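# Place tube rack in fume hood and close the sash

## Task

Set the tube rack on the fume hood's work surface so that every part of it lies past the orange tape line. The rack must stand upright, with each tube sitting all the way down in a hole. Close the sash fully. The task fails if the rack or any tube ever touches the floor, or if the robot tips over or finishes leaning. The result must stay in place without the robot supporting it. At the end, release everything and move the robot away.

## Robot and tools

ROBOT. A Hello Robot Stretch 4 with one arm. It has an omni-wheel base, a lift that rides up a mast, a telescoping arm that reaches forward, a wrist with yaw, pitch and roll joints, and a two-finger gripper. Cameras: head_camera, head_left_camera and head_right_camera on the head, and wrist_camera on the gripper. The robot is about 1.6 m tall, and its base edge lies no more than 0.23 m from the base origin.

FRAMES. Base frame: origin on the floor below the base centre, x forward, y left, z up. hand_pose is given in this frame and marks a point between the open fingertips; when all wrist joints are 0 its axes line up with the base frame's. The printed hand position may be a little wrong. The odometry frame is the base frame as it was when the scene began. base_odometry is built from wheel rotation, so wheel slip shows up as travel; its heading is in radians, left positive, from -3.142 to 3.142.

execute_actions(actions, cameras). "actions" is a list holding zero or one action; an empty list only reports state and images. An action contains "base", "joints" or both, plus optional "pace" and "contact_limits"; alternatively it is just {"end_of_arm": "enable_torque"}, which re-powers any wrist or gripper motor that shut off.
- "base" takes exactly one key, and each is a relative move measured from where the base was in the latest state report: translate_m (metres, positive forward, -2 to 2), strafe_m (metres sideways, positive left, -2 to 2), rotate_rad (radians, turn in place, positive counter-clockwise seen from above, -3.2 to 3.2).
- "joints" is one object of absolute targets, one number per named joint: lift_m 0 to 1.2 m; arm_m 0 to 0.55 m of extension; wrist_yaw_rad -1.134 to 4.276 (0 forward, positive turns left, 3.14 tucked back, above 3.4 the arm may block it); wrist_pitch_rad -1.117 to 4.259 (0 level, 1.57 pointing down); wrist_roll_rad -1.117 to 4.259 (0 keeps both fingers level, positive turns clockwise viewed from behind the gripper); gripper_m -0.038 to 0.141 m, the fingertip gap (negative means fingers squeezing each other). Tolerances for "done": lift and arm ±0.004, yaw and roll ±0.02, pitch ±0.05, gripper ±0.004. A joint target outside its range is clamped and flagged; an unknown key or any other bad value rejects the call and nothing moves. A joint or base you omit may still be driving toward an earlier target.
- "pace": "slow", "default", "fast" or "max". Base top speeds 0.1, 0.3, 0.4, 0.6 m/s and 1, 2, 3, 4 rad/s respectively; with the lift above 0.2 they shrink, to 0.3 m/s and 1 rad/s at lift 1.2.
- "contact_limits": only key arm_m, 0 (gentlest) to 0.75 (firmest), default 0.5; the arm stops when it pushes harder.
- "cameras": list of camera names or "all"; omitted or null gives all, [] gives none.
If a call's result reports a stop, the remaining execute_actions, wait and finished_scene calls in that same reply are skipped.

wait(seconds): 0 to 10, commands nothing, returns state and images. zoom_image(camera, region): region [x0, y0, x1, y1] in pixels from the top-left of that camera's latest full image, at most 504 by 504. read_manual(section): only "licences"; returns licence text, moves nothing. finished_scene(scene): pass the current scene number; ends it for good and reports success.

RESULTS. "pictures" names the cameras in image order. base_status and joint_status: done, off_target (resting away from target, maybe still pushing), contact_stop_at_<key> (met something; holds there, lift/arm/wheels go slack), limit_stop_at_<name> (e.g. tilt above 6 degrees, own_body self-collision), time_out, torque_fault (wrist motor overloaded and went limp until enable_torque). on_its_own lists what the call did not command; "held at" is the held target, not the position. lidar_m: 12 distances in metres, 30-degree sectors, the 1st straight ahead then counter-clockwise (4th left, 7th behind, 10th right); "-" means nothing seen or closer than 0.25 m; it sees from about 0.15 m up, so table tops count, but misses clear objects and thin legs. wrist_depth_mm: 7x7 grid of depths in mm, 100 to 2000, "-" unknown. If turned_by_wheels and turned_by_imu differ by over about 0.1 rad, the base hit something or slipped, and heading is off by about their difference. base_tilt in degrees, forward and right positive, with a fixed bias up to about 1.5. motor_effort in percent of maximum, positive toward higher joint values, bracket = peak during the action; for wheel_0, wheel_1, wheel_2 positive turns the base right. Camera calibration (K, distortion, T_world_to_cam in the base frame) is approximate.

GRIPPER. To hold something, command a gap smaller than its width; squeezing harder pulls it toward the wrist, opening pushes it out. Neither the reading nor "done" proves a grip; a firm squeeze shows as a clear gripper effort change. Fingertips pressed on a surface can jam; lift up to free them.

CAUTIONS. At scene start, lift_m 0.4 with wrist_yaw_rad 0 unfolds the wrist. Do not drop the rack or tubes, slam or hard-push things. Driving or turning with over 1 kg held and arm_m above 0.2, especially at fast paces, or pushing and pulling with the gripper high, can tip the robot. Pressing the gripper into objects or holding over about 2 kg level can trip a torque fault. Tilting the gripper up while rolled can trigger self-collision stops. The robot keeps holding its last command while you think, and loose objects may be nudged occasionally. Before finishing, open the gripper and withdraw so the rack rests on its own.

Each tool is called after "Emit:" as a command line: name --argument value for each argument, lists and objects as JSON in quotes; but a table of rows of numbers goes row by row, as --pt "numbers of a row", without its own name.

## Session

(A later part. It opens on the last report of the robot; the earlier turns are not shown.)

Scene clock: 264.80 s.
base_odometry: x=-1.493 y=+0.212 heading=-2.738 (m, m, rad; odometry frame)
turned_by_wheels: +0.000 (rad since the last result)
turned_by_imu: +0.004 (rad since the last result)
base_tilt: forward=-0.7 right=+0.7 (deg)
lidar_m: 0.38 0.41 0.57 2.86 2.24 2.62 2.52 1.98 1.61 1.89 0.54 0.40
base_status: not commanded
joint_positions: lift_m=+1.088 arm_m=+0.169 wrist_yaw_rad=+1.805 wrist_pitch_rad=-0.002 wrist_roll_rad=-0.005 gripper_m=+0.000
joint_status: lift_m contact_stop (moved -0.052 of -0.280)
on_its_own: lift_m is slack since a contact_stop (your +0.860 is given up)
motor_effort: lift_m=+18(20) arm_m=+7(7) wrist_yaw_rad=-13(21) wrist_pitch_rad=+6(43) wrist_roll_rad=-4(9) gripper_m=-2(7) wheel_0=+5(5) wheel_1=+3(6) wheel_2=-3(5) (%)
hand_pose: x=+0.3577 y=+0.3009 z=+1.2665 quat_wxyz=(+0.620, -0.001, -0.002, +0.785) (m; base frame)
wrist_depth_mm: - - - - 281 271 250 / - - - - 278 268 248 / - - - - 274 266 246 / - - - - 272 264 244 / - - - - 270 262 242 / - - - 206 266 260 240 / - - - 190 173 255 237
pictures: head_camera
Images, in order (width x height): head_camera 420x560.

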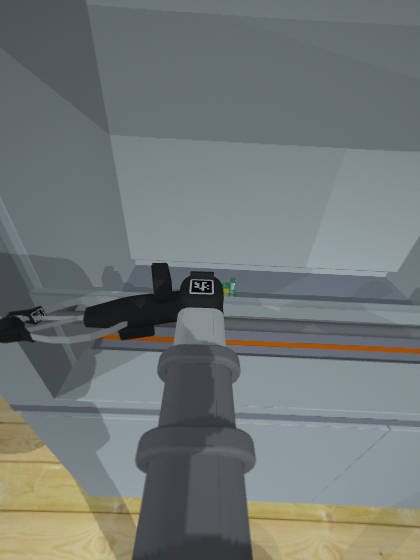

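Pitch jack downward.

Emit:
execute_actions --actions '[{"joints":{"lift_m":1.088,"wrist_pitch_rad":0.45},"pace":"slow"}]' --cameras '[]'

Emit:
execute_actions --actions '[{"joints":{"lift_m":0.86,"wrist_pitch_rad":0},"pace":"slow"}]' --cameras '["head_camera"]'

Scene clock: 272.33 s.
base_odometry: x=-1.493 y=+0.212 heading=-2.737 (m, m, rad; odometry frame)
turned_by_wheels: +0.000 (rad since the last result)
turned_by_imu: +0.035 (rad since the last result)
base_tilt: forward=-0.7 right=+0.8 (deg)
lidar_m: 0.38 0.40 0.62 2.57 2.21 2.60 2.49 1.95 1.60 1.89 0.52 0.39
base_status: not commanded
joint_positions: lift_m=+1.088 arm_m=+0.169 wrist_yaw_rad=+1.809 wrist_pitch_rad=+0.448 wrist_roll_rad=-0.003 gripper_m=+0.000
joint_status: all done
on_its_own: wrist_yaw_rad is at rest, and its effort (-27) is outside its rest range (-13 to +13)
motor_effort: lift_m=+17(18) arm_m=+7(7) wrist_yaw_rad=-27(33) wrist_pitch_rad=+7(42) wrist_roll_rad=-7(16) gripper_m=-2(5) wheel_0=+7(13) wheel_1=+6(6) wheel_2=-5(6) (%)
hand_pose: x=+0.3631 y=+0.2733 z=+1.1414 quat_wxyz=(+0.602, -0.176, +0.136, +0.767) (m; base frame)
wrist_depth_mm: - - - - - 198 189 / - - - - - 207 198 / - - - - - 217 208 / - - - - - 225 218 / - - - - - 171 200 / - - 1983 206 279 252 125 / 1618 1661 1576 190 172 270 -
pictures: none
No camera images: the call's "cameras" was empty. Leave "cameras" out to get every camera's image.

Scene clock: 273.43 s.
base_odometry: x=-1.493 y=+0.212 heading=-2.738 (m, m, rad; odometry frame)
turned_by_wheels: -0.001 (rad since the last result)
turned_by_imu: -0.002 (rad since the last result)
base_tilt: forward=-0.8 right=+0.8 (deg)
lidar_m: 0.36 0.39 0.60 2.57 2.24 2.58 2.52 1.97 1.62 1.90 0.53 0.40
base_status: not commanded
joint_positions: lift_m=+1.050 arm_m=+0.169 wrist_yaw_rad=+1.800 wrist_pitch_rad=+0.010 wrist_roll_rad=-0.006 gripper_m=+0.000
joint_status: lift_m contact_stop (moved -0.038 of -0.228); the others done
on_its_own: lift_m is slack since a contact_stop (your +0.860 is given up)
motor_effort: lift_m=+19(18) arm_m=+7(7) wrist_yaw_rad=+1(26) wrist_pitch_rad=-5(11) wrist_roll_rad=+0(8) gripper_m=-6(5) wheel_0=+1(7) wheel_1=+0(6) wheel_2=+0(5) (%)
hand_pose: x=+0.3592 y=+0.3008 z=+1.2257 quat_wxyz=(+0.622, -0.006, +0.001, +0.783) (m; base frame)
wrist_depth_mm: - - - - - 238 240 / - - - - - 237 239 / - - - - - 235 237 / - - - - - 235 238 / - - - - - 233 236 / - - - 206 - 231 233 / - - - 190 173 227 219
pictures: head_camera
Images, in order (width x height): head_camera 420x560.

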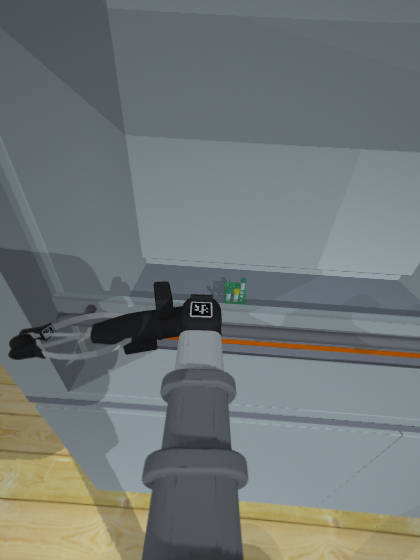

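Jack slips; just repeat lift pushes.

Emit:
execute_actions --actions '[{"joints":{"lift_m":0.86}}]' --cameras '[]'

Scene clock: 277.70 s.
base_odometry: x=-1.493 y=+0.212 heading=-2.738 (m, m, rad; odometry frame)
turned_by_wheels: +0.000 (rad since the last result)
turned_by_imu: -0.001 (rad since the last result)
base_tilt: forward=-0.4 right=+0.8 (deg)
lidar_m: 0.38 0.41 0.60 2.63 2.22 2.57 2.50 1.99 1.65 1.89 0.52 0.37
base_status: not commanded
joint_positions: lift_m=+1.032 arm_m=+0.169 wrist_yaw_rad=+1.800 wrist_pitch_rad=+0.010 wrist_roll_rad=-0.006 gripper_m=+0.000
joint_status: lift_m contact_stop (moved -0.018 of -0.190)
on_its_own: lift_m is slack since a contact_stop (your +0.860 is given up)
motor_effort: lift_m=+19(17) arm_m=+7(7) wrist_yaw_rad=+1(3) wrist_pitch_rad=-5(6) wrist_roll_rad=+0(1) gripper_m=-7(6) wheel_0=+1(1) wheel_1=+0(1) wheel_2=+0(1) (%)
hand_pose: x=+0.3592 y=+0.3008 z=+1.2078 quat_wxyz=(+0.622, -0.006, +0.001, +0.783) (m; base frame)
wrist_depth_mm: - - - - - 238 240 / - - - - - 236 238 / - - - - - 236 238 / - - - - - 235 236 / - - - - - 233 236 / - - - 206 - 232 234 / - - - 189 173 229 221
pictures: none
No camera images: the call's "cameras" was empty. Leave "cameras" out to get every camera's image.

Emit:
execute_actions --actions '[{"joints":{"lift_m":0.86},"pace":"max"}]' --cameras '[]'

Scene clock: 281.77 s.
base_odometry: x=-1.493 y=+0.212 heading=-2.738 (m, m, rad; odometry frame)
turned_by_wheels: +0.000 (rad since the last result)
turned_by_imu: +0.002 (rad since the last result)
base_tilt: forward=-0.6 right=+0.8 (deg)
lidar_m: 0.37 0.40 0.58 2.56 2.24 2.59 2.50 1.98 1.59 1.90 0.53 0.40
base_status: not commanded
joint_positions: lift_m=+1.006 arm_m=+0.169 wrist_yaw_rad=+1.800 wrist_pitch_rad=+0.010 wrist_roll_rad=-0.006 gripper_m=+0.000
joint_status: lift_m contact_stop (moved -0.027 of -0.172)
on_its_own: lift_m is slack since a contact_stop (your +0.860 is given up)
motor_effort: lift_m=+19(20) arm_m=+5(7) wrist_yaw_rad=+0(5) wrist_pitch_rad=-5(7) wrist_roll_rad=+0(1) gripper_m=-8(4) wheel_0=+0(1) wheel_1=+0(6) wheel_2=-2(6) (%)
hand_pose: x=+0.3595 y=+0.3008 z=+1.1812 quat_wxyz=(+0.622, -0.006, +0.001, +0.783) (m; base frame)
wrist_depth_mm: - - - - - 235 237 / - - - - - 233 237 / - - - - - 233 233 / - - - - - 231 232 / - - - - - 229 231 / - - - 206 - 228 229 / - - - 189 172 226 220
pictures: none
No camera images: the call's "cameras" was empty. Leave "cameras" out to get every camera's image.

Emit:
execute_actions --actions '[{"joints":{"lift_m":0.85},"pace":"max"}]' --cameras '[]'

Scene clock: 285.83 s.
base_odometry: x=-1.493 y=+0.212 heading=-2.738 (m, m, rad; odometry frame)
turned_by_wheels: +0.000 (rad since the last result)
turned_by_imu: -0.001 (rad since the last result)
base_tilt: forward=-0.8 right=+0.5 (deg)
lidar_m: 0.39 0.42 0.61 2.57 2.25 2.59 2.52 1.98 1.61 1.88 0.53 0.38
base_status: not commanded
joint_positions: lift_m=+0.970 arm_m=+0.169 wrist_yaw_rad=+1.800 wrist_pitch_rad=+0.010 wrist_roll_rad=-0.006 gripper_m=+0.000
joint_status: lift_m contact_stop (moved -0.036 of -0.156)
on_its_own: lift_m is slack since a contact_stop (your +0.850 is given up)
motor_effort: lift_m=+19(20) arm_m=+5(5) wrist_yaw_rad=+1(5) wrist_pitch_rad=-5(8) wrist_roll_rad=+0(0) gripper_m=-4(7) wheel_0=+0(2) wheel_1=+0(7) wheel_2=+1(8) (%)
hand_pose: x=+0.3596 y=+0.3008 z=+1.1454 quat_wxyz=(+0.622, -0.006, +0.001, +0.783) (m; base frame)
wrist_depth_mm: - - - - - 231 236 / - - - - - 230 232 / - - - - - 229 229 / - - - - - 226 229 / - - - - - 226 228 / - - - 206 237 224 225 / - - - 189 173 223 218
pictures: none
No camera images: the call's "cameras" was empty. Leave "cameras" out to get every camera's image.

Emit:
execute_actions --actions '[{"joints":{"lift_m":0.85},"pace":"max"}]' --cameras '[]'

Scene clock: 289.33 s.
base_odometry: x=-1.493 y=+0.212 heading=-2.738 (m, m, rad; odometry frame)
turned_by_wheels: +0.000 (rad since the last result)
turned_by_imu: +0.003 (rad since the last result)
base_tilt: forward=-0.6 right=+0.6 (deg)
lidar_m: 0.38 0.42 0.59 2.56 2.24 2.60 2.51 1.99 1.62 1.87 0.54 0.40
base_status: not commanded
joint_positions: lift_m=+0.934 arm_m=+0.169 wrist_yaw_rad=+1.800 wrist_pitch_rad=+0.010 wrist_roll_rad=-0.006 gripper_m=+0.000
joint_status: lift_m contact_stop (moved -0.036 of -0.120)
on_its_own: lift_m is slack since a contact_stop (your +0.850 is given up)
motor_effort: lift_m=+19(18) arm_m=+5(5) wrist_yaw_rad=+1(3) wrist_pitch_rad=-5(8) wrist_roll_rad=+1(0) gripper_m=-5(6) wheel_0=+1(1) wheel_1=-1(6) wheel_2=+0(7) (%)
hand_pose: x=+0.3596 y=+0.3008 z=+1.1097 quat_wxyz=(+0.622, -0.006, +0.001, +0.783) (m; base frame)
wrist_depth_mm: - - - - - 227 227 / - - - - - 225 228 / - - - - - 224 225 / - - - - - 223 224 / - - - - - 221 223 / - - - 206 - 220 222 / - - - 190 173 219 220
pictures: none
No camera images: the call's "cameras" was empty. Leave "cameras" out to get every camera's image.

Emit:
execute_actions --actions '[{"joints":{"lift_m":0.83},"pace":"max"}]' --cameras '[]'

Scene clock: 295.37 s.
base_odometry: x=-1.493 y=+0.212 heading=-2.738 (m, m, rad; odometry frame)
turned_by_wheels: +0.000 (rad since the last result)
turned_by_imu: +0.001 (rad since the last result)
base_tilt: forward=-0.6 right=+0.6 (deg)
lidar_m: 0.38 0.42 0.63 2.45 2.25 2.57 2.51 1.97 1.63 1.88 0.50 0.38
base_status: not commanded
joint_positions: lift_m=+0.898 arm_m=+0.169 wrist_yaw_rad=+1.800 wrist_pitch_rad=+0.010 wrist_roll_rad=-0.006 gripper_m=+0.000
joint_status: lift_m contact_stop (moved -0.036 of -0.104)
on_its_own: lift_m is slack since a contact_stop (your +0.830 is given up)
motor_effort: lift_m=+19(17) arm_m=+5(5) wrist_yaw_rad=+1(7) wrist_pitch_rad=-5(8) wrist_roll_rad=-1(3) gripper_m=-3(6) wheel_0=+1(2) wheel_1=+0(7) wheel_2=+0(8) (%)
hand_pose: x=+0.3596 y=+0.3008 z=+1.0739 quat_wxyz=(+0.622, -0.006, +0.001, +0.783) (m; base frame)
wrist_depth_mm: - - - - - 223 224 / - - - - - 221 223 / - - - - - 220 221 / - - - - - 219 220 / - - - - - 217 219 / - - - 208 228 216 217 / - - - 190 172 214 215
pictures: none
No camera images: the call's "cameras" was empty. Leave "cameras" out to get every camera's image.

Emit:
execute_actions --actions '[{"joints":{"lift_m":0.83},"pace":"fast"}]' --cameras '[]'

Scene clock: 300.20 s.
base_odometry: x=-1.493 y=+0.212 heading=-2.738 (m, m, rad; odometry frame)
turned_by_wheels: +0.000 (rad since the last result)
turned_by_imu: +0.002 (rad since the last result)
base_tilt: forward=-0.5 right=+0.6 (deg)
lidar_m: 0.36 0.39 0.64 2.45 2.25 2.60 2.51 1.99 1.62 1.89 0.51 0.37
base_status: not commanded
joint_positions: lift_m=+0.866 arm_m=+0.169 wrist_yaw_rad=+1.800 wrist_pitch_rad=+0.010 wrist_roll_rad=-0.006 gripper_m=+0.000
joint_status: lift_m contact_stop (moved -0.032 of -0.068)
on_its_own: lift_m is slack since a contact_stop (your +0.830 is given up)
motor_effort: lift_m=+19(19) arm_m=+5(5) wrist_yaw_rad=+0(10) wrist_pitch_rad=-5(7) wrist_roll_rad=-1(5) gripper_m=-2(3) wheel_0=+1(1) wheel_1=+0(5) wheel_2=-2(5) (%)
hand_pose: x=+0.3596 y=+0.3008 z=+1.0416 quat_wxyz=(+0.622, -0.006, +0.001, +0.783) (m; base frame)
wrist_depth_mm: - - - - - 220 222 / - - - - - 219 220 / - - - - - 218 220 / - - - - - 215 218 / - - - - - 216 212 / - - - 207 - 213 210 / - - - 190 172 211 205
pictures: none
No camera images: the call's "cameras" was empty. Leave "cameras" out to get every camera's image.

Emit:
execute_actions --actions '[{"joints":{"lift_m":0.82}}]' --cameras '["head_camera"]'

Scene clock: 304.50 s.
base_odometry: x=-1.493 y=+0.212 heading=-2.738 (m, m, rad; odometry frame)
turned_by_wheels: +0.000 (rad since the last result)
turned_by_imu: -0.001 (rad since the last result)
base_tilt: forward=-0.7 right=+0.8 (deg)
lidar_m: 0.38 0.41 0.62 2.45 2.22 2.57 2.50 1.99 1.64 1.91 0.53 0.40
base_status: not commanded
joint_positions: lift_m=+0.841 arm_m=+0.169 wrist_yaw_rad=+1.800 wrist_pitch_rad=+0.010 wrist_roll_rad=-0.006 gripper_m=+0.000
joint_status: lift_m contact_stop (moved -0.025 of -0.046)
on_its_own: lift_m is slack since a contact_stop (your +0.820 is given up)
motor_effort: lift_m=+19(18) arm_m=+5(5) wrist_yaw_rad=+0(4) wrist_pitch_rad=-5(7) wrist_roll_rad=-1(2) gripper_m=-6(3) wheel_0=+1(1) wheel_1=-1(1) wheel_2=+1(2) (%)
hand_pose: x=+0.3596 y=+0.3008 z=+1.0165 quat_wxyz=(+0.622, -0.006, +0.001, +0.783) (m; base frame)
wrist_depth_mm: - - - - - 220 221 / - - - - - 219 220 / - - - - - 216 219 / - - - - - 216 218 / - - - - - 214 211 / - - - 206 - 213 211 / - - - 190 172 211 204
pictures: head_camera
Images, in order (width x height): head_camera 420x560.

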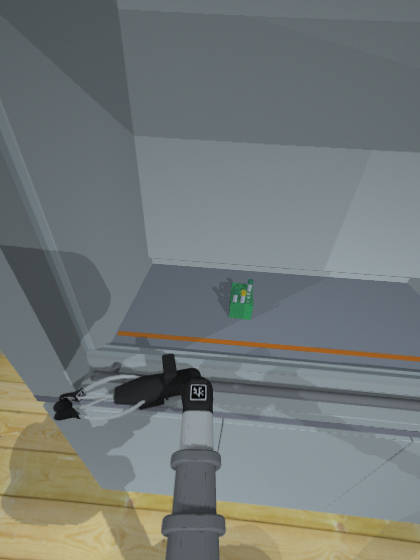

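Emit:
execute_actions --actions '[{"joints":{"lift_m":0.8,"wrist_pitch_rad":-0.2}}]' --cameras '[]'

Scene clock: 308.17 s.
base_odometry: x=-1.493 y=+0.212 heading=-2.738 (m, m, rad; odometry frame)
turned_by_wheels: +0.000 (rad since the last result)
turned_by_imu: -0.004 (rad since the last result)
base_tilt: forward=-0.7 right=+0.8 (deg)
lidar_m: 0.37 0.40 0.62 2.42 2.25 2.57 2.52 1.97 1.65 1.90 0.54 0.40
base_status: not commanded
joint_positions: lift_m=+0.837 arm_m=+0.169 wrist_yaw_rad=+1.799 wrist_pitch_rad=-0.187 wrist_roll_rad=-0.006 gripper_m=+0.000
joint_status: lift_m contact_stop (moved -0.004 of -0.041); the others done
on_its_own: lift_m is slack since a contact_stop (your +0.800 is given up)
motor_effort: lift_m=+15(16) arm_m=+5(5) wrist_yaw_rad=+3(9) wrist_pitch_rad=-7(12) wrist_roll_rad=+0(1) gripper_m=-3(8) wheel_0=-1(1) wheel_1=+2(2) wheel_2=-5(4) (%)
hand_pose: x=+0.3610 y=+0.2959 z=+1.0689 quat_wxyz=(+0.619, +0.071, -0.060, +0.779) (m; base frame)
wrist_depth_mm: - - - - 281 265 248 / - - - - 270 255 253 / - - - - - 245 246 / - - - - - 236 238 / - - - - - 228 230 / - - - 206 233 220 222 / - - - 189 172 213 216
pictures: none
No camera images: the call's "cameras" was empty. Leave "cameras" out to get every camera's image.

Emit:
execute_actions --actions '[{"base":{"translate_m":-0.3},"joints":{"lift_m":0.87}}]' --cameras '["head_camera"]'

Emit:
finished_scene --scene 1

Scene clock: 316.03 s.
base_odometry: x=-1.217 y=+0.330 heading=-2.739 (m, m, rad; odometry frame)
turned_by_wheels: +0.000 (rad since the last result)
turned_by_imu: -0.002 (rad since the last result)
base_tilt: forward=-0.6 right=+0.7 (deg)
lidar_m: 0.67 0.74 2.40 2.15 2.22 2.26 2.21 1.93 1.53 1.72 0.93 0.70
base_status: done
joint_positions: lift_m=+0.870 arm_m=+0.169 wrist_yaw_rad=+1.800 wrist_pitch_rad=-0.188 wrist_roll_rad=-0.006 gripper_m=+0.000
joint_status: all done
motor_effort: lift_m=+21(22) arm_m=+5(5) wrist_yaw_rad=+2(4) wrist_pitch_rad=-6(8) wrist_roll_rad=-1(1) gripper_m=-1(3) wheel_0=-3(8) wheel_1=-1(6) wheel_2=+0(11) (%)
hand_pose: x=+0.3608 y=+0.2959 z=+1.1019 quat_wxyz=(+0.619, +0.072, -0.061, +0.780) (m; base frame)
wrist_depth_mm: - - - 1983 - 1983 - / - - - - - - - / - - - - - - - / - - - - - - - / - - - - - - - / - - - 206 - - - / - - - 190 173 - -
pictures: head_camera
Images, in order (width x height): head_camera 420x560.

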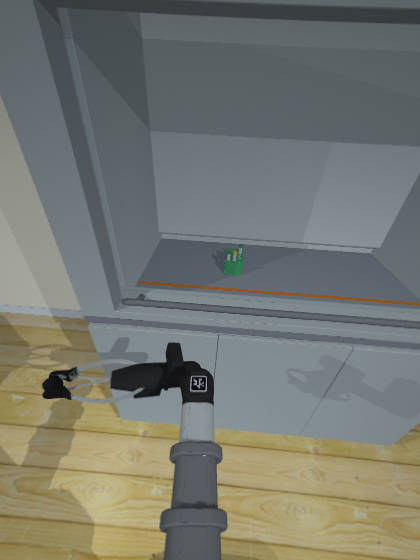

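The scene is finished: the task was done.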